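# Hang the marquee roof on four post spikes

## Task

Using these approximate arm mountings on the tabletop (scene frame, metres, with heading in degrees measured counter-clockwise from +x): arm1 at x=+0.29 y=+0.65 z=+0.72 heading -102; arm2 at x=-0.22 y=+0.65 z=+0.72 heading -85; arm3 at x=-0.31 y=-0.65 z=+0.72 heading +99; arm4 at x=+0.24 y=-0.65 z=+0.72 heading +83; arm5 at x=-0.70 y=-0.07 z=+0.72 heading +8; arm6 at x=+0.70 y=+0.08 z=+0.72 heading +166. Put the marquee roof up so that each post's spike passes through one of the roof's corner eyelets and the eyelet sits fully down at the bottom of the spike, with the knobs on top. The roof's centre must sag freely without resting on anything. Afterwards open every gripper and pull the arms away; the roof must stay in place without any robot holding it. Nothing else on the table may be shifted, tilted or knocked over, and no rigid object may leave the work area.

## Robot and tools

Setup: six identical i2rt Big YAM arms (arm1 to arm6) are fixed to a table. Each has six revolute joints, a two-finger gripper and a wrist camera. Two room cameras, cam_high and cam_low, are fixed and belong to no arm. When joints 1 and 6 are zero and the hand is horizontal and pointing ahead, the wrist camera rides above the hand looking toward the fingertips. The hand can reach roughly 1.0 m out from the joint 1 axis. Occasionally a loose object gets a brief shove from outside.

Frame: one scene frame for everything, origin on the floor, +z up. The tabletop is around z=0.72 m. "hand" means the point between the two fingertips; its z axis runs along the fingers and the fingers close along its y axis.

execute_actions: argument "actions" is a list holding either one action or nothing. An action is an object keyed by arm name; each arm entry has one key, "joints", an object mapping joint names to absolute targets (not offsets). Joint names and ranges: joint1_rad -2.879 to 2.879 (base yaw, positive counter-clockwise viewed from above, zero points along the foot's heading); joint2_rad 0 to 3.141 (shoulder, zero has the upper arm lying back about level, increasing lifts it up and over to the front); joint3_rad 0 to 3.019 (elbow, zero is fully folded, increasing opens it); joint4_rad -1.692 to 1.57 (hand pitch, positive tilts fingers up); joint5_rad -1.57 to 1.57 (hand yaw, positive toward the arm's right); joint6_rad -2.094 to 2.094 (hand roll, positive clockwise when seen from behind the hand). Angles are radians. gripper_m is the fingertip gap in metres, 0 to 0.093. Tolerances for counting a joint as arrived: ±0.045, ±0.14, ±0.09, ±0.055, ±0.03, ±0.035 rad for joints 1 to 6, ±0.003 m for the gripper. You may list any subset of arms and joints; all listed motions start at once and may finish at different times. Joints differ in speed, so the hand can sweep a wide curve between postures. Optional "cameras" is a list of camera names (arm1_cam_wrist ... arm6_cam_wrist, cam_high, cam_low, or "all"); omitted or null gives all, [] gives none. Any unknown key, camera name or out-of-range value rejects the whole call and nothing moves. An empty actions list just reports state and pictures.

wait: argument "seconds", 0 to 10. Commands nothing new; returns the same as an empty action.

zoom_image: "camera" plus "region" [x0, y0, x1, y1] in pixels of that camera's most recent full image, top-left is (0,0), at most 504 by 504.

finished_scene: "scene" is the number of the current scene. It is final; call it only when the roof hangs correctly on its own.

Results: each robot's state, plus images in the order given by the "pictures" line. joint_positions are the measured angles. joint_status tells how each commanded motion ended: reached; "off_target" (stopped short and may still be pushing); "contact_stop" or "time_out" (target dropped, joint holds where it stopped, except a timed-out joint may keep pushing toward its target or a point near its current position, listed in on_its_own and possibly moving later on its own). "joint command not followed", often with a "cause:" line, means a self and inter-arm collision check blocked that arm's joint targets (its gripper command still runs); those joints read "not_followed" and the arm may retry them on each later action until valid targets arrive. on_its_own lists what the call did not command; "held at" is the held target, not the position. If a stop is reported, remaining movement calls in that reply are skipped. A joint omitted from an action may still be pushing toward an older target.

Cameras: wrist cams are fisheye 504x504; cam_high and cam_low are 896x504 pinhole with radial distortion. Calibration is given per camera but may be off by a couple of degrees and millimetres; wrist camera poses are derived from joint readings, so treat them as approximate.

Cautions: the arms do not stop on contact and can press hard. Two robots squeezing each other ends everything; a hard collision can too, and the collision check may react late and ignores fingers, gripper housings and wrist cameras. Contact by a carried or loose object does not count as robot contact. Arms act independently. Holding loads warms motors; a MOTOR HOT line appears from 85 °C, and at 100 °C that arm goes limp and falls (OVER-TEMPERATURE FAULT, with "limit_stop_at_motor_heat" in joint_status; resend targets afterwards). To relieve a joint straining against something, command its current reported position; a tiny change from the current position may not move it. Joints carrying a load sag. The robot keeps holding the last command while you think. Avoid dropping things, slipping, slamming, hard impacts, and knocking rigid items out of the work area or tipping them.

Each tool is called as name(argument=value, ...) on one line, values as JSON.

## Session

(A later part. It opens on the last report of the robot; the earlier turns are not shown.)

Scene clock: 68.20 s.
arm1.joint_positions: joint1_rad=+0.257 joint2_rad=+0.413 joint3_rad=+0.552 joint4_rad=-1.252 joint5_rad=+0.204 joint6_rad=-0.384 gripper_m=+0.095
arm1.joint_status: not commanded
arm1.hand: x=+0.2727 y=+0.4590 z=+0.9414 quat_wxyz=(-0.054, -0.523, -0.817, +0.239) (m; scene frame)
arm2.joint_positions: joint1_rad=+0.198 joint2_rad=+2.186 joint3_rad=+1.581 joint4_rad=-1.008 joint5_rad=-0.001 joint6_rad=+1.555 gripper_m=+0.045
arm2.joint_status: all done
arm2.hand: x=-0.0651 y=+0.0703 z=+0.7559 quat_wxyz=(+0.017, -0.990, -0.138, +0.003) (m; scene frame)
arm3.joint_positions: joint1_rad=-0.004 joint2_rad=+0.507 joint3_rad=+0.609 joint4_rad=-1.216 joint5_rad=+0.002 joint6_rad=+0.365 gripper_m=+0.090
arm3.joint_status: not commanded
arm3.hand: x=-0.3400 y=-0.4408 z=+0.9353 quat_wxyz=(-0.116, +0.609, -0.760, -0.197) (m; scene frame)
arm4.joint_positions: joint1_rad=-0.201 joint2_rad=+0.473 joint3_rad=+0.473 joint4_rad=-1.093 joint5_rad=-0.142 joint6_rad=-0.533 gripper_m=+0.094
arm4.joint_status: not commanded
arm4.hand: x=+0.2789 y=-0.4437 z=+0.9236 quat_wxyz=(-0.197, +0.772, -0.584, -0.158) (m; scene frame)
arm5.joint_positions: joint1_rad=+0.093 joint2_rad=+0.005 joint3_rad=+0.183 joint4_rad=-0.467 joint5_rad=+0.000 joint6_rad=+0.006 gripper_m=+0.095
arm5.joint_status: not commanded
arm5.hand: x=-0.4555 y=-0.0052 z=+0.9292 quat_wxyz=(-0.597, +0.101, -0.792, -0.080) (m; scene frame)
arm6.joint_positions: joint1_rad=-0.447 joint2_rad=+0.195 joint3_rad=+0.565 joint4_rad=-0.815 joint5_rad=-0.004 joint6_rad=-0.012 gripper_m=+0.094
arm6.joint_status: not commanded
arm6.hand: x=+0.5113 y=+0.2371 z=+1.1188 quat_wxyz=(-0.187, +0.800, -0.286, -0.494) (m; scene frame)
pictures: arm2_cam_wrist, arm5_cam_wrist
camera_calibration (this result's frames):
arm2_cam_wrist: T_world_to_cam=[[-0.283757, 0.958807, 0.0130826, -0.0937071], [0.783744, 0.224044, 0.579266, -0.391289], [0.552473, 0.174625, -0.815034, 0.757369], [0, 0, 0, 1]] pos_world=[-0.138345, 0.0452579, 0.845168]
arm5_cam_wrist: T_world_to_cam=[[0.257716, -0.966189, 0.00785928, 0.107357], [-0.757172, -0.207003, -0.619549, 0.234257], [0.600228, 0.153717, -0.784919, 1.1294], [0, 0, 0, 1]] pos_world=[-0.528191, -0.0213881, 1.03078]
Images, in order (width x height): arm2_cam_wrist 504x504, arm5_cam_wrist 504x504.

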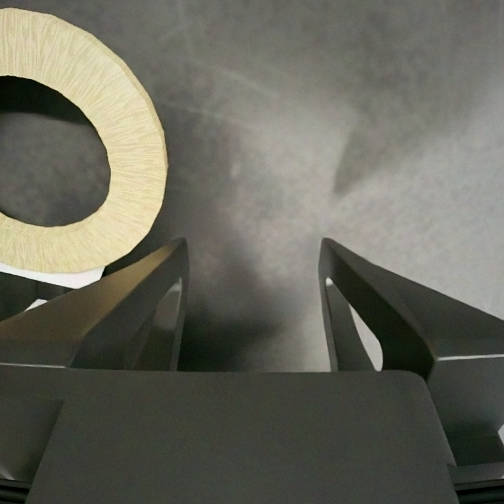

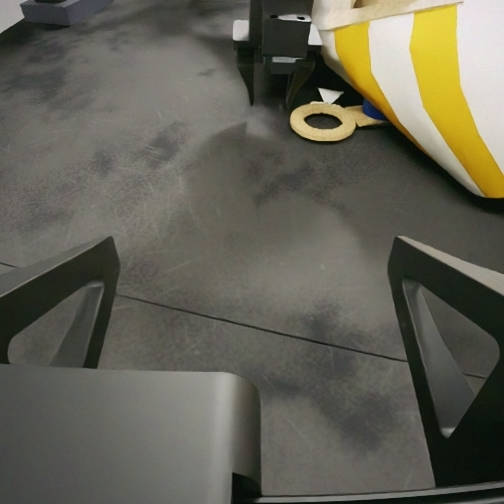

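execute_actions(actions=[{"arm2":{"joints":{"joint1_rad":0.06,"joint6_rad":0.0}}}], cameras=["arm5_cam_wrist","arm2_cam_wrist"])

Scene clock: 70.80 s.
arm1.joint_positions: joint1_rad=+0.257 joint2_rad=+0.413 joint3_rad=+0.552 joint4_rad=-1.252 joint5_rad=+0.204 joint6_rad=-0.384 gripper_m=+0.095
arm1.joint_status: not commanded
arm1.hand: x=+0.2727 y=+0.4590 z=+0.9414 quat_wxyz=(-0.054, -0.523, -0.817, +0.239) (m; scene frame)
arm2.joint_positions: joint1_rad=+0.055 joint2_rad=+2.186 joint3_rad=+1.587 joint4_rad=-1.008 joint5_rad=+0.001 joint6_rad=+0.021 gripper_m=+0.045
arm2.joint_status: all done
arm2.hand: x=-0.1492 y=+0.0514 z=+0.7579 quat_wxyz=(+0.011, -0.671, -0.741, -0.009) (m; scene frame)
arm3.joint_positions: joint1_rad=-0.004 joint2_rad=+0.507 joint3_rad=+0.609 joint4_rad=-1.216 joint5_rad=+0.002 joint6_rad=+0.365 gripper_m=+0.090
arm3.joint_status: not commanded
arm3.hand: x=-0.3400 y=-0.4408 z=+0.9353 quat_wxyz=(-0.116, +0.609, -0.760, -0.197) (m; scene frame)
arm4.joint_positions: joint1_rad=-0.201 joint2_rad=+0.473 joint3_rad=+0.473 joint4_rad=-1.093 joint5_rad=-0.142 joint6_rad=-0.533 gripper_m=+0.094
arm4.joint_status: not commanded
arm4.hand: x=+0.2789 y=-0.4437 z=+0.9236 quat_wxyz=(-0.197, +0.772, -0.584, -0.158) (m; scene frame)
arm5.joint_positions: joint1_rad=+0.093 joint2_rad=+0.005 joint3_rad=+0.183 joint4_rad=-0.467 joint5_rad=+0.000 joint6_rad=+0.006 gripper_m=+0.095
arm5.joint_status: not commanded
arm5.hand: x=-0.4555 y=-0.0052 z=+0.9292 quat_wxyz=(-0.597, +0.101, -0.792, -0.080) (m; scene frame)
arm6.joint_positions: joint1_rad=-0.447 joint2_rad=+0.195 joint3_rad=+0.565 joint4_rad=-0.815 joint5_rad=-0.004 joint6_rad=-0.012 gripper_m=+0.094
arm6.joint_status: not commanded
arm6.hand: x=+0.5113 y=+0.2371 z=+1.1188 quat_wxyz=(-0.187, +0.800, -0.286, -0.494) (m; scene frame)
pictures: arm2_cam_wrist, arm5_cam_wrist
camera_calibration (this result's frames):
arm2_cam_wrist: T_world_to_cam=[[-0.99397, -0.107781, -0.0201475, -0.125357], [-0.0981131, 0.792222, 0.602294, -0.500465], [-0.0489547, 0.600639, -0.79802, 0.684258], [0, 0, 0, 1]] pos_world=[-0.140206, -0.0280237, 0.844953]
arm5_cam_wrist: T_world_to_cam=[[0.257716, -0.966189, 0.00785928, 0.107357], [-0.757172, -0.207003, -0.619549, 0.234257], [0.600228, 0.153717, -0.784919, 1.1294], [0, 0, 0, 1]] pos_world=[-0.528191, -0.0213881, 1.03078]
Images, in order (width x height): arm2_cam_wrist 504x504, arm5_cam_wrist 504x504.

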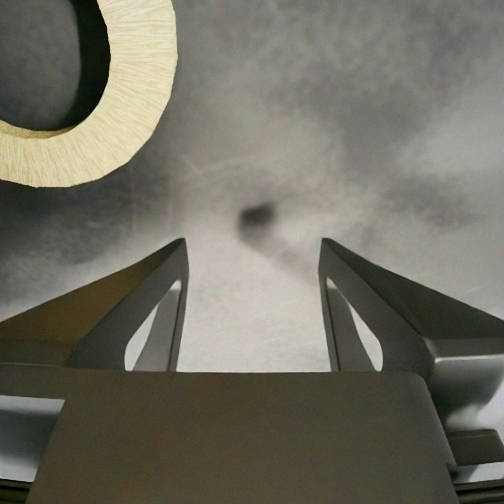

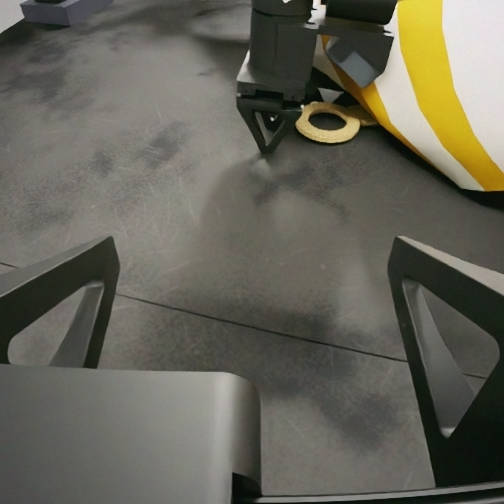

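execute_actions(actions=[{"arm2":{"joints":{"joint1_rad":0.13,"joint2_rad":2.31,"joint3_rad":1.85,"joint4_rad":-1.11}}}], cameras=["arm5_cam_wrist","arm2_cam_wrist"])

Scene clock: 72.07 s.
arm1.joint_positions: joint1_rad=+0.257 joint2_rad=+0.413 joint3_rad=+0.552 joint4_rad=-1.252 joint5_rad=+0.204 joint6_rad=-0.384 gripper_m=+0.095
arm1.joint_status: not commanded
arm1.hand: x=+0.2727 y=+0.4590 z=+0.9414 quat_wxyz=(-0.054, -0.523, -0.817, +0.239) (m; scene frame)
arm2.joint_positions: joint1_rad=+0.122 joint2_rad=+2.307 joint3_rad=+1.806 joint4_rad=-1.097 joint5_rad=+0.002 joint6_rad=+0.017 gripper_m=+0.045
arm2.joint_status: all done
arm2.hand: x=-0.0994 y=+0.0060 z=+0.7552 quat_wxyz=(+0.008, -0.645, -0.764, -0.005) (m; scene frame)
arm3.joint_positions: joint1_rad=-0.004 joint2_rad=+0.507 joint3_rad=+0.609 joint4_rad=-1.216 joint5_rad=+0.002 joint6_rad=+0.365 gripper_m=+0.090
arm3.joint_status: not commanded
arm3.hand: x=-0.3400 y=-0.4408 z=+0.9353 quat_wxyz=(-0.116, +0.609, -0.760, -0.197) (m; scene frame)
arm4.joint_positions: joint1_rad=-0.201 joint2_rad=+0.473 joint3_rad=+0.473 joint4_rad=-1.093 joint5_rad=-0.142 joint6_rad=-0.533 gripper_m=+0.094
arm4.joint_status: not commanded
arm4.hand: x=+0.2789 y=-0.4437 z=+0.9236 quat_wxyz=(-0.197, +0.772, -0.584, -0.158) (m; scene frame)
arm5.joint_positions: joint1_rad=+0.093 joint2_rad=+0.005 joint3_rad=+0.183 joint4_rad=-0.467 joint5_rad=+0.000 joint6_rad=+0.006 gripper_m=+0.095
arm5.joint_status: not commanded
arm5.hand: x=-0.4555 y=-0.0052 z=+0.9292 quat_wxyz=(-0.597, +0.101, -0.792, -0.080) (m; scene frame)
arm6.joint_positions: joint1_rad=-0.447 joint2_rad=+0.195 joint3_rad=+0.565 joint4_rad=-0.815 joint5_rad=-0.004 joint6_rad=-0.012 gripper_m=+0.094
arm6.joint_status: not commanded
arm6.hand: x=+0.5113 y=+0.2371 z=+1.1188 quat_wxyz=(-0.187, +0.800, -0.286, -0.494) (m; scene frame)
pictures: arm2_cam_wrist, arm5_cam_wrist
camera_calibration (this result's frames):
arm2_cam_wrist: T_world_to_cam=[[-0.983881, -0.177811, -0.0189974, -0.0802763], [-0.154082, 0.789039, 0.594707, -0.457812], [-0.0907559, 0.588048, -0.803718, 0.712015], [0, 0, 0, 1]] pos_world=[-0.0849031, -0.0717417, 0.842998]
arm5_cam_wrist: T_world_to_cam=[[0.257716, -0.966189, 0.00785928, 0.107357], [-0.757172, -0.207003, -0.619549, 0.234257], [0.600228, 0.153717, -0.784919, 1.1294], [0, 0, 0, 1]] pos_world=[-0.528191, -0.0213881, 1.03078]
Images, in order (width x height): arm2_cam_wrist 504x504, arm5_cam_wrist 504x504.

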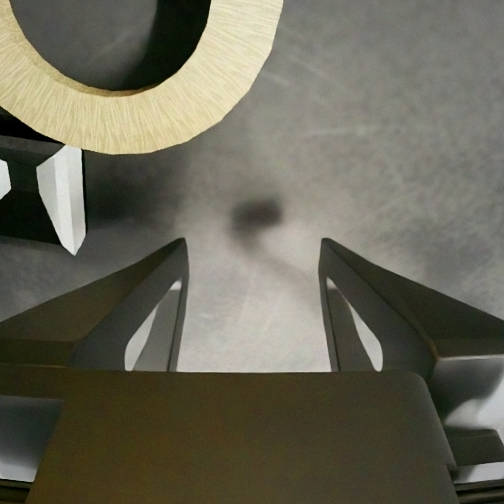

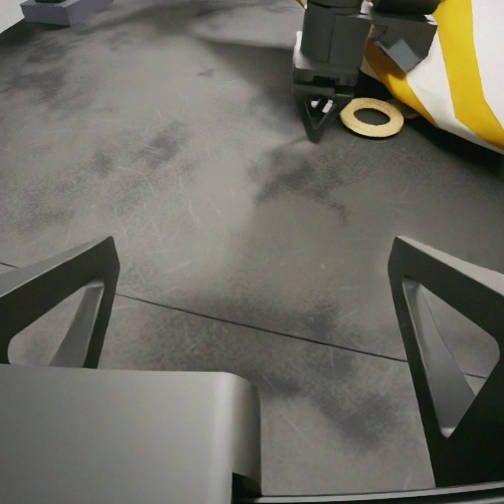

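execute_actions(actions=[{"arm2":{"joints":{"joint1_rad":0.2,"joint2_rad":1.7,"joint3_rad":1.5,"joint4_rad":-1.35}}}], cameras=["arm5_cam_wrist","arm2_cam_wrist"])

Scene clock: 74.07 s.
arm1.joint_positions: joint1_rad=+0.257 joint2_rad=+0.413 joint3_rad=+0.552 joint4_rad=-1.252 joint5_rad=+0.204 joint6_rad=-0.384 gripper_m=+0.095
arm1.joint_status: not commanded
arm1.hand: x=+0.2727 y=+0.4590 z=+0.9414 quat_wxyz=(-0.054, -0.523, -0.817, +0.239) (m; scene frame)
arm2.joint_positions: joint1_rad=+0.206 joint2_rad=+1.692 joint3_rad=+1.496 joint4_rad=-1.336 joint5_rad=+0.000 joint6_rad=+0.014 gripper_m=+0.045
arm2.joint_status: all done
arm2.hand: x=-0.0821 y=+0.1507 z=+0.9963 quat_wxyz=(-0.019, -0.611, -0.791, +0.015) (m; scene frame)
arm3.joint_positions: joint1_rad=-0.004 joint2_rad=+0.507 joint3_rad=+0.609 joint4_rad=-1.216 joint5_rad=+0.002 joint6_rad=+0.365 gripper_m=+0.090
arm3.joint_status: not commanded
arm3.hand: x=-0.3400 y=-0.4408 z=+0.9353 quat_wxyz=(-0.116, +0.609, -0.760, -0.197) (m; scene frame)
arm4.joint_positions: joint1_rad=-0.201 joint2_rad=+0.473 joint3_rad=+0.473 joint4_rad=-1.093 joint5_rad=-0.142 joint6_rad=-0.533 gripper_m=+0.094
arm4.joint_status: not commanded
arm4.hand: x=+0.2789 y=-0.4437 z=+0.9236 quat_wxyz=(-0.197, +0.772, -0.584, -0.158) (m; scene frame)
arm5.joint_positions: joint1_rad=+0.093 joint2_rad=+0.005 joint3_rad=+0.183 joint4_rad=-0.467 joint5_rad=+0.000 joint6_rad=+0.006 gripper_m=+0.095
arm5.joint_status: not commanded
arm5.hand: x=-0.4555 y=-0.0052 z=+0.9292 quat_wxyz=(-0.597, +0.101, -0.792, -0.080) (m; scene frame)
arm6.joint_positions: joint1_rad=-0.447 joint2_rad=+0.195 joint3_rad=+0.565 joint4_rad=-0.815 joint5_rad=-0.004 joint6_rad=-0.012 gripper_m=+0.094
arm6.joint_status: not commanded
arm6.hand: x=+0.5113 y=+0.2371 z=+1.1188 quat_wxyz=(-0.187, +0.800, -0.286, -0.494) (m; scene frame)
pictures: arm2_cam_wrist, arm5_cam_wrist
camera_calibration (this result's frames):
arm2_cam_wrist: T_world_to_cam=[[-0.964331, -0.263961, -0.0197658, -0.0176003], [-0.232559, 0.809208, 0.539536, -0.667247], [-0.126422, 0.524888, -0.841731, 0.866745], [0, 0, 0, 1]] pos_world=[-0.0625712, 0.080352, 1.08922]
arm5_cam_wrist: T_world_to_cam=[[0.257716, -0.966189, 0.00785928, 0.107357], [-0.757172, -0.207003, -0.619549, 0.234257], [0.600228, 0.153717, -0.784919, 1.1294], [0, 0, 0, 1]] pos_world=[-0.528191, -0.0213881, 1.03078]
Images, in order (width x height): arm2_cam_wrist 504x504, arm5_cam_wrist 504x504.

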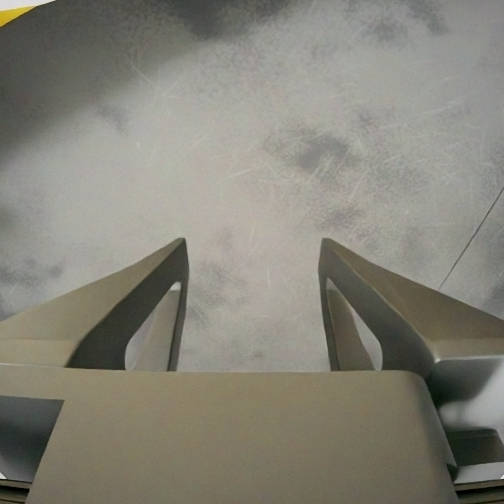

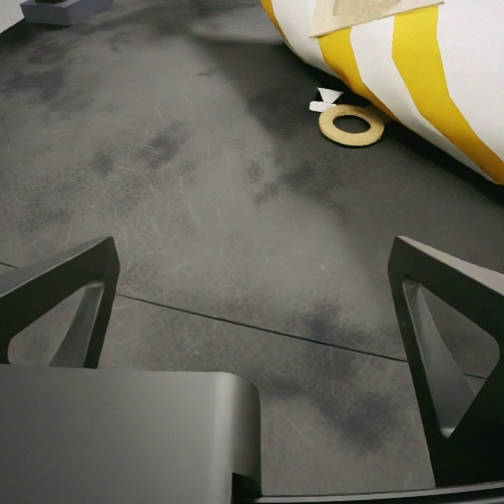

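execute_actions(actions=[{"arm5":{"joints":{"joint1_rad":-0.1,"joint2_rad":2.08,"joint3_rad":1.55,"joint4_rad":-0.72,"joint6_rad":1.57,"gripper_m":0.045}},"arm2":{"joints":{"joint2_rad":1.75,"joint3_rad":1.5,"joint4_rad":-1.05}}}], cameras=["arm5_cam_wrist","arm2_cam_wrist"])

Scene clock: 77.23 s.
arm1.joint_positions: joint1_rad=+0.257 joint2_rad=+0.413 joint3_rad=+0.552 joint4_rad=-1.252 joint5_rad=+0.204 joint6_rad=-0.384 gripper_m=+0.095
arm1.joint_status: not commanded
arm1.hand: x=+0.2727 y=+0.4590 z=+0.9414 quat_wxyz=(-0.054, -0.523, -0.817, +0.239) (m; scene frame)
arm2.joint_positions: joint1_rad=+0.206 joint2_rad=+1.747 joint3_rad=+1.496 joint4_rad=-1.071 joint5_rad=+0.000 joint6_rad=+0.014 gripper_m=+0.045
arm2.joint_status: all done
arm2.hand: x=-0.0644 y=+0.0866 z=+0.9768 quat_wxyz=(-0.102, -0.606, -0.785, +0.078) (m; scene frame)
arm3.joint_positions: joint1_rad=-0.004 joint2_rad=+0.507 joint3_rad=+0.609 joint4_rad=-1.216 joint5_rad=+0.002 joint6_rad=+0.365 gripper_m=+0.090
arm3.joint_status: not commanded
arm3.hand: x=-0.3400 y=-0.4408 z=+0.9353 quat_wxyz=(-0.116, +0.609, -0.760, -0.197) (m; scene frame)
arm4.joint_positions: joint1_rad=-0.201 joint2_rad=+0.473 joint3_rad=+0.473 joint4_rad=-1.093 joint5_rad=-0.142 joint6_rad=-0.533 gripper_m=+0.094
arm4.joint_status: not commanded
arm4.hand: x=+0.2789 y=-0.4437 z=+0.9236 quat_wxyz=(-0.197, +0.772, -0.584, -0.158) (m; scene frame)
arm5.joint_positions: joint1_rad=-0.094 joint2_rad=+2.063 joint3_rad=+1.541 joint4_rad=-0.718 joint5_rad=-0.001 joint6_rad=+1.563 gripper_m=+0.045
arm5.joint_status: all done
arm5.hand: x=-0.0305 y=-0.0213 z=+0.7446 quat_wxyz=(-0.115, -0.668, -0.724, -0.125) (m; scene frame)
arm6.joint_positions: joint1_rad=-0.447 joint2_rad=+0.195 joint3_rad=+0.565 joint4_rad=-0.815 joint5_rad=-0.004 joint6_rad=-0.012 gripper_m=+0.094
arm6.joint_status: not commanded
arm6.hand: x=+0.5113 y=+0.2371 z=+1.1188 quat_wxyz=(-0.187, +0.800, -0.286, -0.494) (m; scene frame)
pictures: arm2_cam_wrist, arm5_cam_wrist
camera_calibration (this result's frames):
arm2_cam_wrist: T_world_to_cam=[[-0.963124, -0.268326, -0.0198573, -0.0172954], [-0.257872, 0.899499, 0.35271, -0.427668], [-0.0767795, 0.344824, -0.935522, 0.996605], [0, 0, 0, 1]] pos_world=[-0.0504223, 0.0363926, 1.08285]
arm5_cam_wrist: T_world_to_cam=[[-0.938623, -0.0893145, -0.333182, 0.21986], [-0.269777, 0.791989, 0.547699, -0.3946], [0.214959, 0.603967, -0.767474, 0.716717], [0, 0, 0, 1]] pos_world=[-0.0541528, -0.100718, 0.839437]
Images, in order (width x height): arm2_cam_wrist 504x504, arm5_cam_wrist 504x504.

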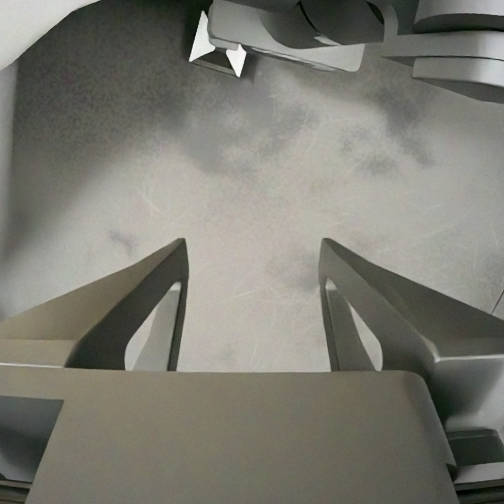

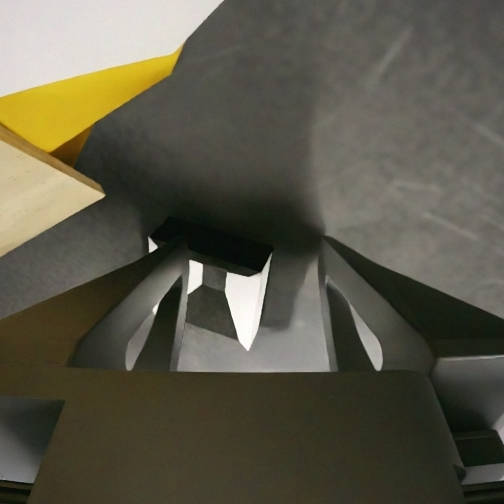

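execute_actions(actions=[{"arm5":{"joints":{"joint1_rad":-0.13,"joint2_rad":1.93,"joint3_rad":1.42,"joint4_rad":-0.72,"joint6_rad":-1.57}},"arm2":{"joints":{"joint2_rad":1.3,"joint3_rad":1.4,"joint4_rad":-1.6}}}], cameras=["arm5_cam_wrist","cam_high"])

Scene clock: 80.30 s.
arm1.joint_positions: joint1_rad=+0.257 joint2_rad=+0.413 joint3_rad=+0.552 joint4_rad=-1.252 joint5_rad=+0.204 joint6_rad=-0.384 gripper_m=+0.095
arm1.joint_status: not commanded
arm1.hand: x=+0.2727 y=+0.4590 z=+0.9414 quat_wxyz=(-0.054, -0.523, -0.817, +0.239) (m; scene frame)
arm2.joint_positions: joint1_rad=+0.206 joint2_rad=+1.300 joint3_rad=+1.379 joint4_rad=-1.584 joint5_rad=+0.000 joint6_rad=+0.014 gripper_m=+0.045
arm2.joint_status: all done
arm2.hand: x=-0.1186 y=+0.2834 z=+1.1150 quat_wxyz=(-0.029, -0.611, -0.791, +0.023) (m; scene frame)
arm3.joint_positions: joint1_rad=-0.004 joint2_rad=+0.507 joint3_rad=+0.609 joint4_rad=-1.216 joint5_rad=+0.002 joint6_rad=+0.365 gripper_m=+0.090
arm3.joint_status: not commanded
arm3.hand: x=-0.3400 y=-0.4408 z=+0.9353 quat_wxyz=(-0.116, +0.609, -0.760, -0.197) (m; scene frame)
arm4.joint_positions: joint1_rad=-0.201 joint2_rad=+0.473 joint3_rad=+0.473 joint4_rad=-1.093 joint5_rad=-0.142 joint6_rad=-0.533 gripper_m=+0.094
arm4.joint_status: not commanded
arm4.hand: x=+0.2789 y=-0.4437 z=+0.9236 quat_wxyz=(-0.197, +0.772, -0.584, -0.158) (m; scene frame)
arm5.joint_positions: joint1_rad=-0.133 joint2_rad=+1.928 joint3_rad=+1.406 joint4_rad=-0.724 joint5_rad=+0.001 joint6_rad=-1.562 gripper_m=+0.045
arm5.joint_status: all done
arm5.hand: x=-0.0734 y=-0.0492 z=+0.7729 quat_wxyz=(-0.121, +0.706, -0.688, +0.115) (m; scene frame)
arm6.joint_positions: joint1_rad=-0.447 joint2_rad=+0.195 joint3_rad=+0.565 joint4_rad=-0.815 joint5_rad=-0.004 joint6_rad=-0.012 gripper_m=+0.094
arm6.joint_status: not commanded
arm6.hand: x=+0.5113 y=+0.2371 z=+1.1188 quat_wxyz=(-0.187, +0.800, -0.286, -0.494) (m; scene frame)
pictures: arm5_cam_wrist, cam_high
camera_calibration (this result's frames):
arm5_cam_wrist: T_world_to_cam=[[0.94307, 0.036102, 0.330629, -0.182272], [-0.162432, -0.817482, 0.552575, -0.474678], [0.290232, -0.574822, -0.765078, 0.710236], [0, 0, 0, 1]] pos_world=[-0.111342, 0.026799, 0.865946]
Images, in order (width x height): arm5_cam_wrist 504x504, cam_high 896x504.

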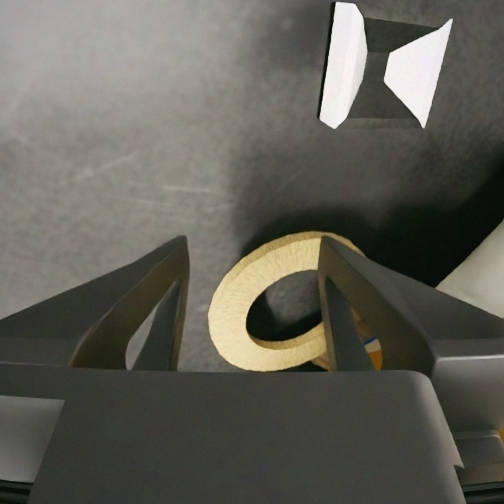

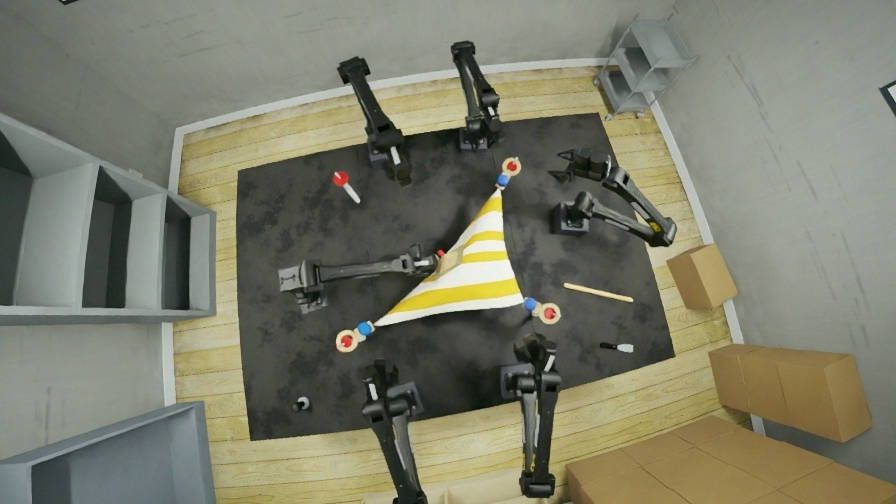

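execute_actions(actions=[{"arm5":{"joints":{"joint1_rad":-0.08}}}], cameras=["arm5_cam_wrist"])

Scene clock: 81.27 s.
arm1.joint_positions: joint1_rad=+0.257 joint2_rad=+0.413 joint3_rad=+0.552 joint4_rad=-1.252 joint5_rad=+0.204 joint6_rad=-0.384 gripper_m=+0.095
arm1.joint_status: not commanded
arm1.hand: x=+0.2727 y=+0.4590 z=+0.9414 quat_wxyz=(-0.054, -0.523, -0.817, +0.239) (m; scene frame)
arm2.joint_positions: joint1_rad=+0.206 joint2_rad=+1.300 joint3_rad=+1.379 joint4_rad=-1.584 joint5_rad=+0.000 joint6_rad=+0.014 gripper_m=+0.045
arm2.joint_status: not commanded
arm2.hand: x=-0.1186 y=+0.2834 z=+1.1150 quat_wxyz=(-0.029, -0.611, -0.791, +0.023) (m; scene frame)
arm3.joint_positions: joint1_rad=-0.004 joint2_rad=+0.507 joint3_rad=+0.609 joint4_rad=-1.216 joint5_rad=+0.002 joint6_rad=+0.365 gripper_m=+0.090
arm3.joint_status: not commanded
arm3.hand: x=-0.3400 y=-0.4408 z=+0.9353 quat_wxyz=(-0.116, +0.609, -0.760, -0.197) (m; scene frame)
arm4.joint_positions: joint1_rad=-0.201 joint2_rad=+0.473 joint3_rad=+0.473 joint4_rad=-1.093 joint5_rad=-0.142 joint6_rad=-0.533 gripper_m=+0.094
arm4.joint_status: not commanded
arm4.hand: x=+0.2789 y=-0.4437 z=+0.9236 quat_wxyz=(-0.197, +0.772, -0.584, -0.158) (m; scene frame)
arm5.joint_positions: joint1_rad=-0.076 joint2_rad=+1.928 joint3_rad=+1.406 joint4_rad=-0.724 joint5_rad=+0.001 joint6_rad=-1.563 gripper_m=+0.045
arm5.joint_status: all done
arm5.hand: x=-0.0756 y=-0.0139 z=+0.7730 quat_wxyz=(-0.124, +0.725, -0.668, +0.112) (m; scene frame)
arm6.joint_positions: joint1_rad=-0.447 joint2_rad=+0.195 joint3_rad=+0.565 joint4_rad=-0.815 joint5_rad=-0.004 joint6_rad=-0.012 gripper_m=+0.094
arm6.joint_status: not commanded
arm6.hand: x=+0.5113 y=+0.2371 z=+1.1188 quat_wxyz=(-0.187, +0.800, -0.286, -0.494) (m; scene frame)
pictures: arm5_cam_wrist
camera_calibration (this result's frames):
arm5_cam_wrist: T_world_to_cam=[[0.939375, 0.0905994, 0.330705, -0.181094], [-0.115252, -0.824922, 0.553371, -0.443316], [0.322941, -0.557938, -0.76447, 0.733465], [0, 0, 0, 1]] pos_world=[-0.117843, 0.0599335, 0.865919]
Images, in order (width x height): arm5_cam_wrist 504x504.

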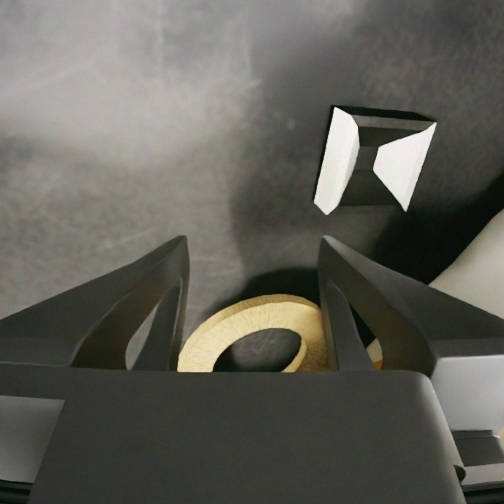

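execute_actions(actions=[{"arm5":{"joints":{"joint1_rad":-0.19}}}], cameras=["arm5_cam_wrist"])

Scene clock: 82.40 s.
arm1.joint_positions: joint1_rad=+0.257 joint2_rad=+0.413 joint3_rad=+0.552 joint4_rad=-1.252 joint5_rad=+0.204 joint6_rad=-0.384 gripper_m=+0.095
arm1.joint_status: not commanded
arm1.hand: x=+0.2727 y=+0.4590 z=+0.9414 quat_wxyz=(-0.054, -0.523, -0.817, +0.239) (m; scene frame)
arm2.joint_positions: joint1_rad=+0.206 joint2_rad=+1.300 joint3_rad=+1.379 joint4_rad=-1.584 joint5_rad=+0.000 joint6_rad=+0.014 gripper_m=+0.045
arm2.joint_status: not commanded
arm2.hand: x=-0.1186 y=+0.2834 z=+1.1150 quat_wxyz=(-0.029, -0.611, -0.791, +0.023) (m; scene frame)
arm3.joint_positions: joint1_rad=-0.004 joint2_rad=+0.507 joint3_rad=+0.609 joint4_rad=-1.216 joint5_rad=+0.002 joint6_rad=+0.365 gripper_m=+0.090
arm3.joint_status: not commanded
arm3.hand: x=-0.3400 y=-0.4408 z=+0.9353 quat_wxyz=(-0.116, +0.609, -0.760, -0.197) (m; scene frame)
arm4.joint_positions: joint1_rad=-0.201 joint2_rad=+0.473 joint3_rad=+0.473 joint4_rad=-1.093 joint5_rad=-0.142 joint6_rad=-0.533 gripper_m=+0.094
arm4.joint_status: not commanded
arm4.hand: x=+0.2789 y=-0.4437 z=+0.9236 quat_wxyz=(-0.197, +0.772, -0.584, -0.158) (m; scene frame)
arm5.joint_positions: joint1_rad=-0.191 joint2_rad=+1.928 joint3_rad=+1.406 joint4_rad=-0.724 joint5_rad=-0.002 joint6_rad=-1.569 gripper_m=+0.045
arm5.joint_status: all done
arm5.hand: x=-0.0733 y=-0.0851 z=+0.7729 quat_wxyz=(-0.118, +0.688, -0.706, +0.118) (m; scene frame)
arm6.joint_positions: joint1_rad=-0.447 joint2_rad=+0.195 joint3_rad=+0.565 joint4_rad=-0.815 joint5_rad=-0.004 joint6_rad=-0.012 gripper_m=+0.094
arm6.joint_status: not commanded
arm6.hand: x=+0.5113 y=+0.2371 z=+1.1188 quat_wxyz=(-0.187, +0.800, -0.286, -0.494) (m; scene frame)
pictures: arm5_cam_wrist
camera_calibration (this result's frames):
arm5_cam_wrist: T_world_to_cam=[[0.943722, -0.0115762, 0.330538, -0.185048], [-0.203246, -0.808717, 0.551967, -0.505741], [0.260922, -0.588084, -0.765557, 0.686579], [0, 0, 0, 1]] pos_world=[-0.1073, -0.00737776, 0.865933]
Images, in order (width x height): arm5_cam_wrist 504x504.

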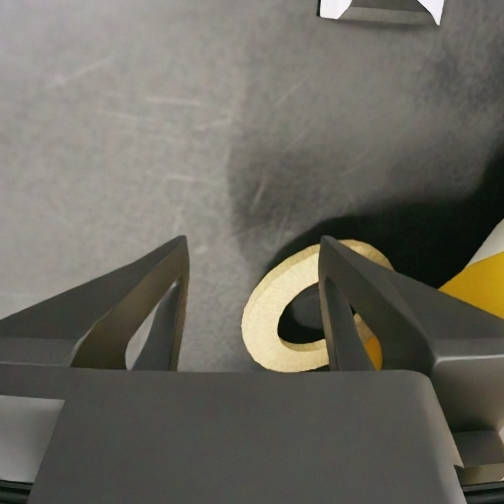

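execute_actions(actions=[{"arm5":{"joints":{"joint1_rad":-0.08,"joint5_rad":0.3}}}], cameras=["arm5_cam_wrist"])

Scene clock: 83.77 s.
arm1.joint_positions: joint1_rad=+0.257 joint2_rad=+0.413 joint3_rad=+0.552 joint4_rad=-1.252 joint5_rad=+0.204 joint6_rad=-0.384 gripper_m=+0.095
arm1.joint_status: not commanded
arm1.hand: x=+0.2727 y=+0.4590 z=+0.9414 quat_wxyz=(-0.054, -0.523, -0.817, +0.239) (m; scene frame)
arm2.joint_positions: joint1_rad=+0.206 joint2_rad=+1.300 joint3_rad=+1.379 joint4_rad=-1.584 joint5_rad=+0.000 joint6_rad=+0.014 gripper_m=+0.045
arm2.joint_status: not commanded
arm2.hand: x=-0.1186 y=+0.2834 z=+1.1150 quat_wxyz=(-0.029, -0.611, -0.791, +0.023) (m; scene frame)
arm3.joint_positions: joint1_rad=-0.004 joint2_rad=+0.507 joint3_rad=+0.609 joint4_rad=-1.216 joint5_rad=+0.002 joint6_rad=+0.365 gripper_m=+0.090
arm3.joint_status: not commanded
arm3.hand: x=-0.3400 y=-0.4408 z=+0.9353 quat_wxyz=(-0.116, +0.609, -0.760, -0.197) (m; scene frame)
arm4.joint_positions: joint1_rad=-0.201 joint2_rad=+0.473 joint3_rad=+0.473 joint4_rad=-1.093 joint5_rad=-0.142 joint6_rad=-0.533 gripper_m=+0.094
arm4.joint_status: not commanded
arm4.hand: x=+0.2789 y=-0.4437 z=+0.9236 quat_wxyz=(-0.197, +0.772, -0.584, -0.158) (m; scene frame)
arm5.joint_positions: joint1_rad=-0.066 joint2_rad=+1.928 joint3_rad=+1.406 joint4_rad=-0.724 joint5_rad=+0.295 joint6_rad=-1.569 gripper_m=+0.045
arm5.joint_status: all done
arm5.hand: x=-0.0736 y=-0.0575 z=+0.7800 quat_wxyz=(-0.026, +0.706, -0.673, +0.218) (m; scene frame)
arm6.joint_positions: joint1_rad=-0.447 joint2_rad=+0.195 joint3_rad=+0.565 joint4_rad=-0.815 joint5_rad=-0.004 joint6_rad=-0.012 gripper_m=+0.094
arm6.joint_status: not commanded
arm6.hand: x=+0.5113 y=+0.2371 z=+1.1188 quat_wxyz=(-0.187, +0.800, -0.286, -0.494) (m; scene frame)
pictures: arm5_cam_wrist
camera_calibration (this result's frames):
arm5_cam_wrist: T_world_to_cam=[[0.938892, 0.106126, 0.327444, -0.177909], [-0.19176, -0.628723, 0.753615, -0.633516], [0.28585, -0.770353, -0.569952, 0.547109], [0, 0, 0, 1]] pos_world=[-0.110837, 0.0420417, 0.847509]
Images, in order (width x height): arm5_cam_wrist 504x504.

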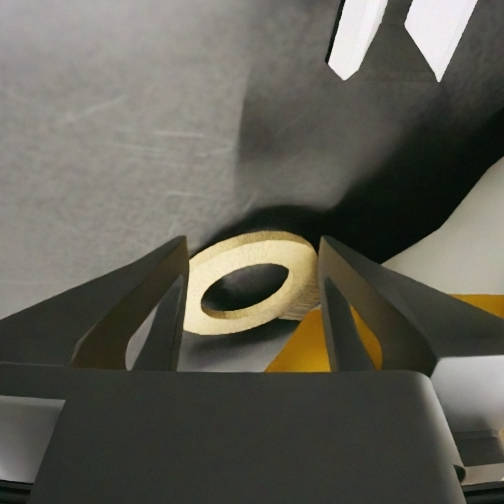

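execute_actions(actions=[{"arm5":{"joints":{"joint5_rad":0.42,"joint2_rad":1.9,"joint3_rad":1.31,"joint4_rad":-0.65}}}], cameras=["arm5_cam_wrist"])

Scene clock: 84.87 s.
arm1.joint_positions: joint1_rad=+0.257 joint2_rad=+0.413 joint3_rad=+0.552 joint4_rad=-1.252 joint5_rad=+0.204 joint6_rad=-0.384 gripper_m=+0.095
arm1.joint_status: not commanded
arm1.hand: x=+0.2727 y=+0.4590 z=+0.9414 quat_wxyz=(-0.054, -0.523, -0.817, +0.239) (m; scene frame)
arm2.joint_positions: joint1_rad=+0.206 joint2_rad=+1.300 joint3_rad=+1.379 joint4_rad=-1.584 joint5_rad=+0.000 joint6_rad=+0.014 gripper_m=+0.045
arm2.joint_status: not commanded
arm2.hand: x=-0.1186 y=+0.2834 z=+1.1150 quat_wxyz=(-0.029, -0.611, -0.791, +0.023) (m; scene frame)
arm3.joint_positions: joint1_rad=-0.004 joint2_rad=+0.507 joint3_rad=+0.609 joint4_rad=-1.216 joint5_rad=+0.002 joint6_rad=+0.365 gripper_m=+0.090
arm3.joint_status: not commanded
arm3.hand: x=-0.3400 y=-0.4408 z=+0.9353 quat_wxyz=(-0.116, +0.609, -0.760, -0.197) (m; scene frame)
arm4.joint_positions: joint1_rad=-0.201 joint2_rad=+0.473 joint3_rad=+0.473 joint4_rad=-1.093 joint5_rad=-0.142 joint6_rad=-0.533 gripper_m=+0.094
arm4.joint_status: not commanded
arm4.hand: x=+0.2789 y=-0.4437 z=+0.9236 quat_wxyz=(-0.197, +0.772, -0.584, -0.158) (m; scene frame)
arm5.joint_positions: joint1_rad=-0.066 joint2_rad=+1.915 joint3_rad=+1.304 joint4_rad=-0.662 joint5_rad=+0.416 joint6_rad=-1.569 gripper_m=+0.045
arm5.joint_status: all done
arm5.hand: x=-0.1021 y=-0.0800 z=+0.7585 quat_wxyz=(+0.025, +0.695, -0.673, +0.252) (m; scene frame)
arm6.joint_positions: joint1_rad=-0.447 joint2_rad=+0.195 joint3_rad=+0.565 joint4_rad=-0.815 joint5_rad=-0.004 joint6_rad=-0.012 gripper_m=+0.094
arm6.joint_status: not commanded
arm6.hand: x=+0.5113 y=+0.2371 z=+1.1188 quat_wxyz=(-0.187, +0.800, -0.286, -0.494) (m; scene frame)
pictures: arm5_cam_wrist
camera_calibration (this result's frames):
arm5_cam_wrist: T_world_to_cam=[[0.947702, 0.106748, 0.300777, -0.120577], [-0.202033, -0.528901, 0.824285, -0.683604], [0.247072, -0.841943, -0.479674, 0.447602], [0, 0, 0, 1]] pos_world=[-0.13443, 0.0281673, 0.814455]
Images, in order (width x height): arm5_cam_wrist 504x504.

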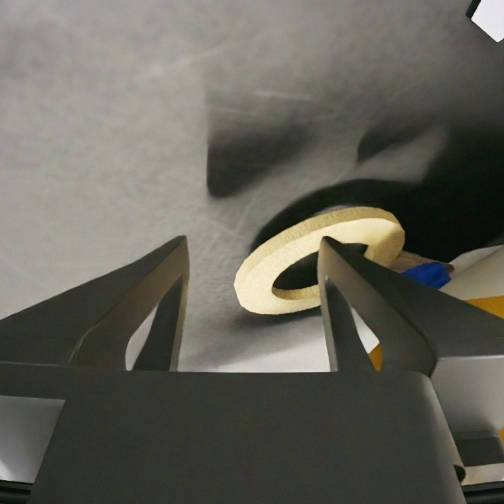

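Right finger over the hole. Lower and close.

execute_actions(actions=[{"arm5":{"joints":{"joint2_rad":1.97,"joint4_rad":-0.61}}}], cameras=["arm5_cam_wrist"])

execute_actions(actions=[{"arm5":{"joints":{"gripper_m":0.0}}}], cameras=["arm5_cam_wrist"])

Scene clock: 85.83 s.
arm1.joint_positions: joint1_rad=+0.257 joint2_rad=+0.413 joint3_rad=+0.552 joint4_rad=-1.252 joint5_rad=+0.204 joint6_rad=-0.384 gripper_m=+0.095
arm1.joint_status: not commanded
arm1.hand: x=+0.2727 y=+0.4590 z=+0.9414 quat_wxyz=(-0.054, -0.523, -0.817, +0.239) (m; scene frame)
arm2.joint_positions: joint1_rad=+0.206 joint2_rad=+1.300 joint3_rad=+1.379 joint4_rad=-1.584 joint5_rad=+0.000 joint6_rad=+0.014 gripper_m=+0.045
arm2.joint_status: not commanded
arm2.hand: x=-0.1186 y=+0.2834 z=+1.1150 quat_wxyz=(-0.029, -0.611, -0.791, +0.023) (m; scene frame)
arm3.joint_positions: joint1_rad=-0.004 joint2_rad=+0.507 joint3_rad=+0.609 joint4_rad=-1.216 joint5_rad=+0.002 joint6_rad=+0.365 gripper_m=+0.090
arm3.joint_status: not commanded
arm3.hand: x=-0.3400 y=-0.4408 z=+0.9353 quat_wxyz=(-0.116, +0.609, -0.760, -0.197) (m; scene frame)
arm4.joint_positions: joint1_rad=-0.201 joint2_rad=+0.473 joint3_rad=+0.473 joint4_rad=-1.093 joint5_rad=-0.142 joint6_rad=-0.533 gripper_m=+0.094
arm4.joint_status: not commanded
arm4.hand: x=+0.2789 y=-0.4437 z=+0.9236 quat_wxyz=(-0.197, +0.772, -0.584, -0.158) (m; scene frame)
arm5.joint_positions: joint1_rad=-0.067 joint2_rad=+1.950 joint3_rad=+1.304 joint4_rad=-0.619 joint5_rad=+0.422 joint6_rad=-1.570 gripper_m=+0.045
arm5.joint_status: all done
arm5.hand: x=-0.0966 y=-0.0806 z=+0.7420 quat_wxyz=(+0.024, +0.694, -0.673, +0.257) (m; scene frame)
arm6.joint_positions: joint1_rad=-0.447 joint2_rad=+0.195 joint3_rad=+0.565 joint4_rad=-0.815 joint5_rad=-0.004 joint6_rad=-0.012 gripper_m=+0.094
arm6.joint_status: not commanded
arm6.hand: x=+0.5113 y=+0.2371 z=+1.1188 quat_wxyz=(-0.187, +0.800, -0.286, -0.494) (m; scene frame)
pictures: arm5_cam_wrist
camera_calibration (this result's frames):
arm5_cam_wrist: T_world_to_cam=[[0.945348, 0.106466, 0.308191, -0.126539], [-0.209986, -0.524302, 0.825235, -0.670252], [0.249445, -0.844851, -0.473291, 0.433024], [0, 0, 0, 1]] pos_world=[-0.129136, 0.027898, 0.79706]
Images, in order (width x height): arm5_cam_wrist 504x504.

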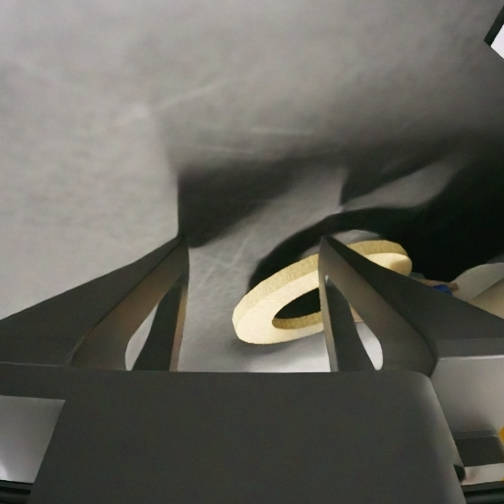

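Scene clock: 86.40 s.
arm1.joint_positions: joint1_rad=+0.257 joint2_rad=+0.413 joint3_rad=+0.552 joint4_rad=-1.252 joint5_rad=+0.204 joint6_rad=-0.384 gripper_m=+0.095
arm1.joint_status: not commanded
arm1.hand: x=+0.2727 y=+0.4590 z=+0.9414 quat_wxyz=(-0.054, -0.523, -0.817, +0.239) (m; scene frame)
arm2.joint_positions: joint1_rad=+0.206 joint2_rad=+1.300 joint3_rad=+1.379 joint4_rad=-1.584 joint5_rad=+0.000 joint6_rad=+0.014 gripper_m=+0.045
arm2.joint_status: not commanded
arm2.hand: x=-0.1186 y=+0.2834 z=+1.1150 quat_wxyz=(-0.029, -0.611, -0.791, +0.023) (m; scene frame)
arm3.joint_positions: joint1_rad=-0.004 joint2_rad=+0.507 joint3_rad=+0.609 joint4_rad=-1.216 joint5_rad=+0.002 joint6_rad=+0.365 gripper_m=+0.090
arm3.joint_status: not commanded
arm3.hand: x=-0.3400 y=-0.4408 z=+0.9353 quat_wxyz=(-0.116, +0.609, -0.760, -0.197) (m; scene frame)
arm4.joint_positions: joint1_rad=-0.201 joint2_rad=+0.473 joint3_rad=+0.473 joint4_rad=-1.093 joint5_rad=-0.142 joint6_rad=-0.533 gripper_m=+0.094
arm4.joint_status: not commanded
arm4.hand: x=+0.2789 y=-0.4437 z=+0.9236 quat_wxyz=(-0.197, +0.772, -0.584, -0.158) (m; scene frame)
arm5.joint_positions: joint1_rad=-0.067 joint2_rad=+1.952 joint3_rad=+1.304 joint4_rad=-0.619 joint5_rad=+0.422 joint6_rad=-1.570 gripper_m=+0.001
arm5.joint_status: all done
arm5.hand: x=-0.0968 y=-0.0806 z=+0.7409 quat_wxyz=(+0.025, +0.694, -0.673, +0.256) (m; scene frame)
arm6.joint_positions: joint1_rad=-0.447 joint2_rad=+0.195 joint3_rad=+0.565 joint4_rad=-0.815 joint5_rad=-0.004 joint6_rad=-0.012 gripper_m=+0.094
arm6.joint_status: not commanded
arm6.hand: x=+0.5113 y=+0.2371 z=+1.1188 quat_wxyz=(-0.187, +0.800, -0.286, -0.494) (m; scene frame)
pictures: arm5_cam_wrist
camera_calibration (this result's frames):
arm5_cam_wrist: T_world_to_cam=[[0.945931, 0.106527, 0.306376, -0.124579], [-0.208418, -0.524145, 0.825733, -0.669603], [0.248548, -0.84494, -0.473603, 0.432676], [0, 0, 0, 1]] pos_world=[-0.129255, 0.0278872, 0.795997]
Images, in order (width x height): arm5_cam_wrist 504x504.

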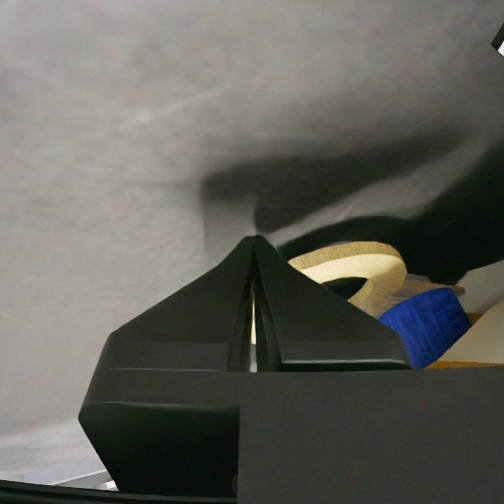

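execute_actions(actions=[{"arm5":{"joints":{"gripper_m":0.05,"joint2_rad":1.9,"joint4_rad":-0.65}}}], cameras=[])

execute_actions(actions=[{"arm5":{"joints":{"joint1_rad":-0.125,"joint5_rad":0.5}}}], cameras=["arm5_cam_wrist","cam_low"])

Scene clock: 87.47 s.
arm1.joint_positions: joint1_rad=+0.257 joint2_rad=+0.413 joint3_rad=+0.552 joint4_rad=-1.252 joint5_rad=+0.204 joint6_rad=-0.384 gripper_m=+0.095
arm1.joint_status: not commanded
arm1.hand: x=+0.2727 y=+0.4590 z=+0.9414 quat_wxyz=(-0.054, -0.523, -0.817, +0.239) (m; scene frame)
arm2.joint_positions: joint1_rad=+0.206 joint2_rad=+1.300 joint3_rad=+1.379 joint4_rad=-1.584 joint5_rad=+0.000 joint6_rad=+0.014 gripper_m=+0.045
arm2.joint_status: not commanded
arm2.hand: x=-0.1186 y=+0.2834 z=+1.1150 quat_wxyz=(-0.029, -0.611, -0.791, +0.023) (m; scene frame)
arm3.joint_positions: joint1_rad=-0.004 joint2_rad=+0.507 joint3_rad=+0.609 joint4_rad=-1.216 joint5_rad=+0.002 joint6_rad=+0.365 gripper_m=+0.090
arm3.joint_status: not commanded
arm3.hand: x=-0.3400 y=-0.4408 z=+0.9353 quat_wxyz=(-0.116, +0.609, -0.760, -0.197) (m; scene frame)
arm4.joint_positions: joint1_rad=-0.201 joint2_rad=+0.473 joint3_rad=+0.473 joint4_rad=-1.093 joint5_rad=-0.142 joint6_rad=-0.533 gripper_m=+0.094
arm4.joint_status: not commanded
arm4.hand: x=+0.2789 y=-0.4437 z=+0.9236 quat_wxyz=(-0.197, +0.772, -0.584, -0.158) (m; scene frame)
arm5.joint_positions: joint1_rad=-0.068 joint2_rad=+1.918 joint3_rad=+1.303 joint4_rad=-0.644 joint5_rad=+0.422 joint6_rad=-1.570 gripper_m=+0.050
arm5.joint_status: all done
arm5.hand: x=-0.0986 y=-0.0812 z=+0.7583 quat_wxyz=(+0.021, +0.693, -0.673, +0.258) (m; scene frame)
arm6.joint_positions: joint1_rad=-0.447 joint2_rad=+0.195 joint3_rad=+0.565 joint4_rad=-0.815 joint5_rad=-0.004 joint6_rad=-0.012 gripper_m=+0.094
arm6.joint_status: not commanded
arm6.hand: x=+0.5113 y=+0.2371 z=+1.1188 quat_wxyz=(-0.187, +0.800, -0.286, -0.494) (m; scene frame)
pictures: none
No camera images: the call's "cameras" was empty. Leave "cameras" out to get every camera's image.

Scene clock: 88.20 s.
arm1.joint_positions: joint1_rad=+0.257 joint2_rad=+0.413 joint3_rad=+0.552 joint4_rad=-1.252 joint5_rad=+0.204 joint6_rad=-0.384 gripper_m=+0.095
arm1.joint_status: not commanded
arm1.hand: x=+0.2727 y=+0.4590 z=+0.9414 quat_wxyz=(-0.054, -0.523, -0.817, +0.239) (m; scene frame)
arm2.joint_positions: joint1_rad=+0.206 joint2_rad=+1.300 joint3_rad=+1.379 joint4_rad=-1.584 joint5_rad=+0.000 joint6_rad=+0.014 gripper_m=+0.045
arm2.joint_status: not commanded
arm2.hand: x=-0.1186 y=+0.2834 z=+1.1150 quat_wxyz=(-0.029, -0.611, -0.791, +0.023) (m; scene frame)
arm3.joint_positions: joint1_rad=-0.004 joint2_rad=+0.507 joint3_rad=+0.609 joint4_rad=-1.216 joint5_rad=+0.002 joint6_rad=+0.365 gripper_m=+0.090
arm3.joint_status: not commanded
arm3.hand: x=-0.3400 y=-0.4408 z=+0.9353 quat_wxyz=(-0.116, +0.609, -0.760, -0.197) (m; scene frame)
arm4.joint_positions: joint1_rad=-0.201 joint2_rad=+0.473 joint3_rad=+0.473 joint4_rad=-1.093 joint5_rad=-0.142 joint6_rad=-0.533 gripper_m=+0.094
arm4.joint_status: not commanded
arm4.hand: x=+0.2789 y=-0.4437 z=+0.9236 quat_wxyz=(-0.197, +0.772, -0.584, -0.158) (m; scene frame)
arm5.joint_positions: joint1_rad=-0.122 joint2_rad=+1.918 joint3_rad=+1.303 joint4_rad=-0.644 joint5_rad=+0.497 joint6_rad=-1.570 gripper_m=+0.050
arm5.joint_status: all done
arm5.hand: x=-0.1014 y=-0.1256 z=+0.7636 quat_wxyz=(+0.054, +0.664, -0.690, +0.283) (m; scene frame)
arm6.joint_positions: joint1_rad=-0.447 joint2_rad=+0.195 joint3_rad=+0.565 joint4_rad=-0.815 joint5_rad=-0.004 joint6_rad=-0.012 gripper_m=+0.094
arm6.joint_status: not commanded
arm6.hand: x=+0.5113 y=+0.2371 z=+1.1188 quat_wxyz=(-0.187, +0.800, -0.286, -0.494) (m; scene frame)
pictures: arm5_cam_wrist, cam_low
camera_calibration (this result's frames):
arm5_cam_wrist: T_world_to_cam=[[0.947969, 0.05348, 0.313837, -0.134526], [-0.258206, -0.447512, 0.856191, -0.731621], [0.186235, -0.892677, -0.410419, 0.34603], [0, 0, 0, 1]] pos_world=[-0.125826, -0.0113218, 0.810644]
Images, in order (width x height): arm5_cam_wrist 504x504, cam_low 896x504.

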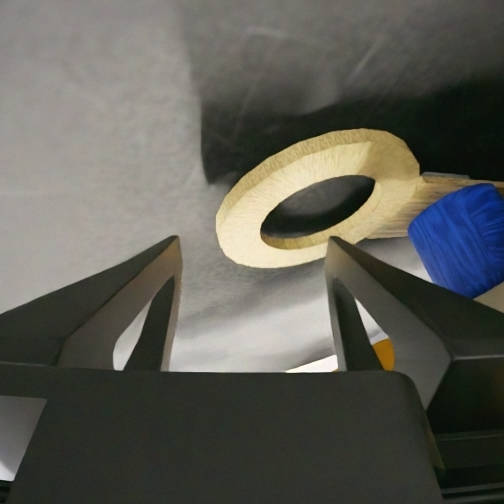

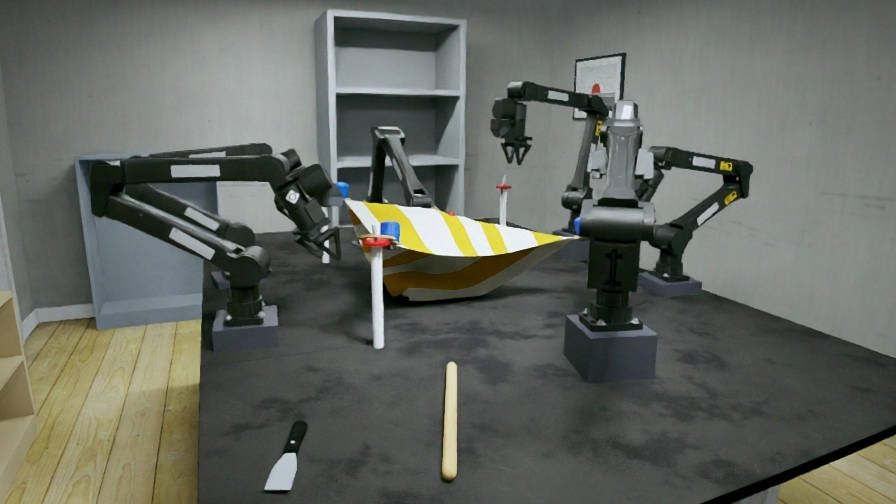

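execute_actions(actions=[{"arm5":{"joints":{"joint2_rad":1.98,"joint4_rad":-0.61}}}], cameras=["arm5_cam_wrist"])

execute_actions(actions=[{"arm5":{"joints":{"gripper_m":0.0}}}], cameras=["arm5_cam_wrist"])

Scene clock: 89.20 s.
arm1.joint_positions: joint1_rad=+0.257 joint2_rad=+0.413 joint3_rad=+0.552 joint4_rad=-1.252 joint5_rad=+0.204 joint6_rad=-0.384 gripper_m=+0.095
arm1.joint_status: not commanded
arm1.hand: x=+0.2727 y=+0.4590 z=+0.9414 quat_wxyz=(-0.054, -0.523, -0.817, +0.239) (m; scene frame)
arm2.joint_positions: joint1_rad=+0.206 joint2_rad=+1.300 joint3_rad=+1.379 joint4_rad=-1.584 joint5_rad=+0.000 joint6_rad=+0.014 gripper_m=+0.045
arm2.joint_status: not commanded
arm2.hand: x=-0.1186 y=+0.2834 z=+1.1150 quat_wxyz=(-0.029, -0.611, -0.791, +0.023) (m; scene frame)
arm3.joint_positions: joint1_rad=-0.004 joint2_rad=+0.507 joint3_rad=+0.609 joint4_rad=-1.216 joint5_rad=+0.002 joint6_rad=+0.365 gripper_m=+0.090
arm3.joint_status: not commanded
arm3.hand: x=-0.3400 y=-0.4408 z=+0.9353 quat_wxyz=(-0.116, +0.609, -0.760, -0.197) (m; scene frame)
arm4.joint_positions: joint1_rad=-0.201 joint2_rad=+0.473 joint3_rad=+0.473 joint4_rad=-1.093 joint5_rad=-0.142 joint6_rad=-0.533 gripper_m=+0.094
arm4.joint_status: not commanded
arm4.hand: x=+0.2789 y=-0.4437 z=+0.9236 quat_wxyz=(-0.197, +0.772, -0.584, -0.158) (m; scene frame)
arm5.joint_positions: joint1_rad=-0.121 joint2_rad=+1.959 joint3_rad=+1.303 joint4_rad=-0.620 joint5_rad=+0.505 joint6_rad=-1.570 gripper_m=+0.050
arm5.joint_status: all done
arm5.hand: x=-0.1009 y=-0.1262 z=+0.7422 quat_wxyz=(+0.064, +0.666, -0.689, +0.280) (m; scene frame)
arm6.joint_positions: joint1_rad=-0.447 joint2_rad=+0.195 joint3_rad=+0.565 joint4_rad=-0.815 joint5_rad=-0.004 joint6_rad=-0.012 gripper_m=+0.094
arm6.joint_status: not commanded
arm6.hand: x=+0.5113 y=+0.2371 z=+1.1188 quat_wxyz=(-0.187, +0.800, -0.286, -0.494) (m; scene frame)
pictures: arm5_cam_wrist
camera_calibration (this result's frames):
arm5_cam_wrist: T_world_to_cam=[[0.953476, 0.0554856, 0.296318, -0.114447], [-0.243213, -0.439208, 0.864838, -0.717287], [0.178131, -0.89667, -0.405279, 0.331497], [0, 0, 0, 1]] pos_world=[-0.124381, -0.0114443, 0.788598]
Images, in order (width x height): arm5_cam_wrist 504x504.

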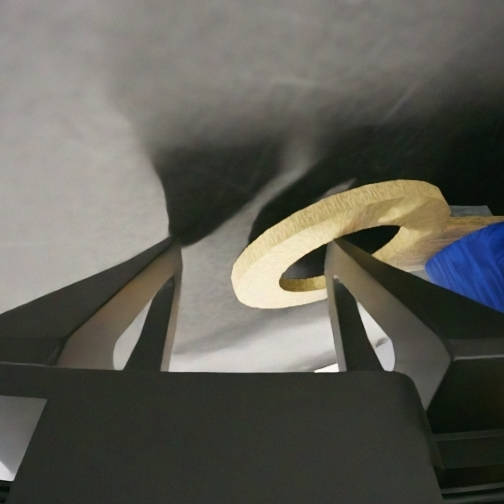

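Scene clock: 89.80 s.
arm1.joint_positions: joint1_rad=+0.257 joint2_rad=+0.413 joint3_rad=+0.552 joint4_rad=-1.252 joint5_rad=+0.204 joint6_rad=-0.384 gripper_m=+0.095
arm1.joint_status: not commanded
arm1.hand: x=+0.2727 y=+0.4590 z=+0.9414 quat_wxyz=(-0.054, -0.523, -0.817, +0.239) (m; scene frame)
arm2.joint_positions: joint1_rad=+0.206 joint2_rad=+1.300 joint3_rad=+1.379 joint4_rad=-1.584 joint5_rad=+0.000 joint6_rad=+0.014 gripper_m=+0.045
arm2.joint_status: not commanded
arm2.hand: x=-0.1186 y=+0.2834 z=+1.1150 quat_wxyz=(-0.029, -0.611, -0.791, +0.023) (m; scene frame)
arm3.joint_positions: joint1_rad=-0.004 joint2_rad=+0.507 joint3_rad=+0.609 joint4_rad=-1.216 joint5_rad=+0.002 joint6_rad=+0.365 gripper_m=+0.090
arm3.joint_status: not commanded
arm3.hand: x=-0.3400 y=-0.4408 z=+0.9353 quat_wxyz=(-0.116, +0.609, -0.760, -0.197) (m; scene frame)
arm4.joint_positions: joint1_rad=-0.201 joint2_rad=+0.473 joint3_rad=+0.473 joint4_rad=-1.093 joint5_rad=-0.142 joint6_rad=-0.533 gripper_m=+0.094
arm4.joint_status: not commanded
arm4.hand: x=+0.2789 y=-0.4437 z=+0.9236 quat_wxyz=(-0.197, +0.772, -0.584, -0.158) (m; scene frame)
arm5.joint_positions: joint1_rad=-0.121 joint2_rad=+1.962 joint3_rad=+1.303 joint4_rad=-0.620 joint5_rad=+0.502 joint6_rad=-1.570 gripper_m=+0.001
arm5.joint_status: all done
arm5.hand: x=-0.1011 y=-0.1257 z=+0.7405 quat_wxyz=(+0.063, +0.666, -0.689, +0.278) (m; scene frame)
arm6.joint_positions: joint1_rad=-0.447 joint2_rad=+0.195 joint3_rad=+0.565 joint4_rad=-0.815 joint5_rad=-0.004 joint6_rad=-0.012 gripper_m=+0.094
arm6.joint_status: not commanded
arm6.hand: x=+0.5113 y=+0.2371 z=+1.1188 quat_wxyz=(-0.187, +0.800, -0.286, -0.494) (m; scene frame)
pictures: arm5_cam_wrist
camera_calibration (this result's frames):
arm5_cam_wrist: T_world_to_cam=[[0.954139, 0.055534, 0.294166, -0.112117], [-0.240717, -0.441853, 0.864188, -0.715215], [0.17797, -0.895367, -0.408222, 0.333553], [0, 0, 0, 1]] pos_world=[-0.124551, -0.0111418, 0.787225]
Images, in order (width x height): arm5_cam_wrist 504x504.

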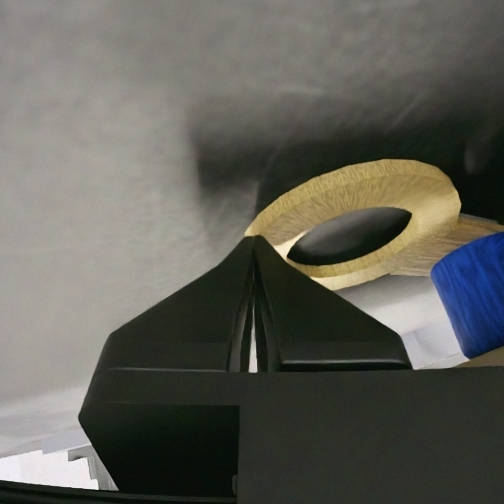

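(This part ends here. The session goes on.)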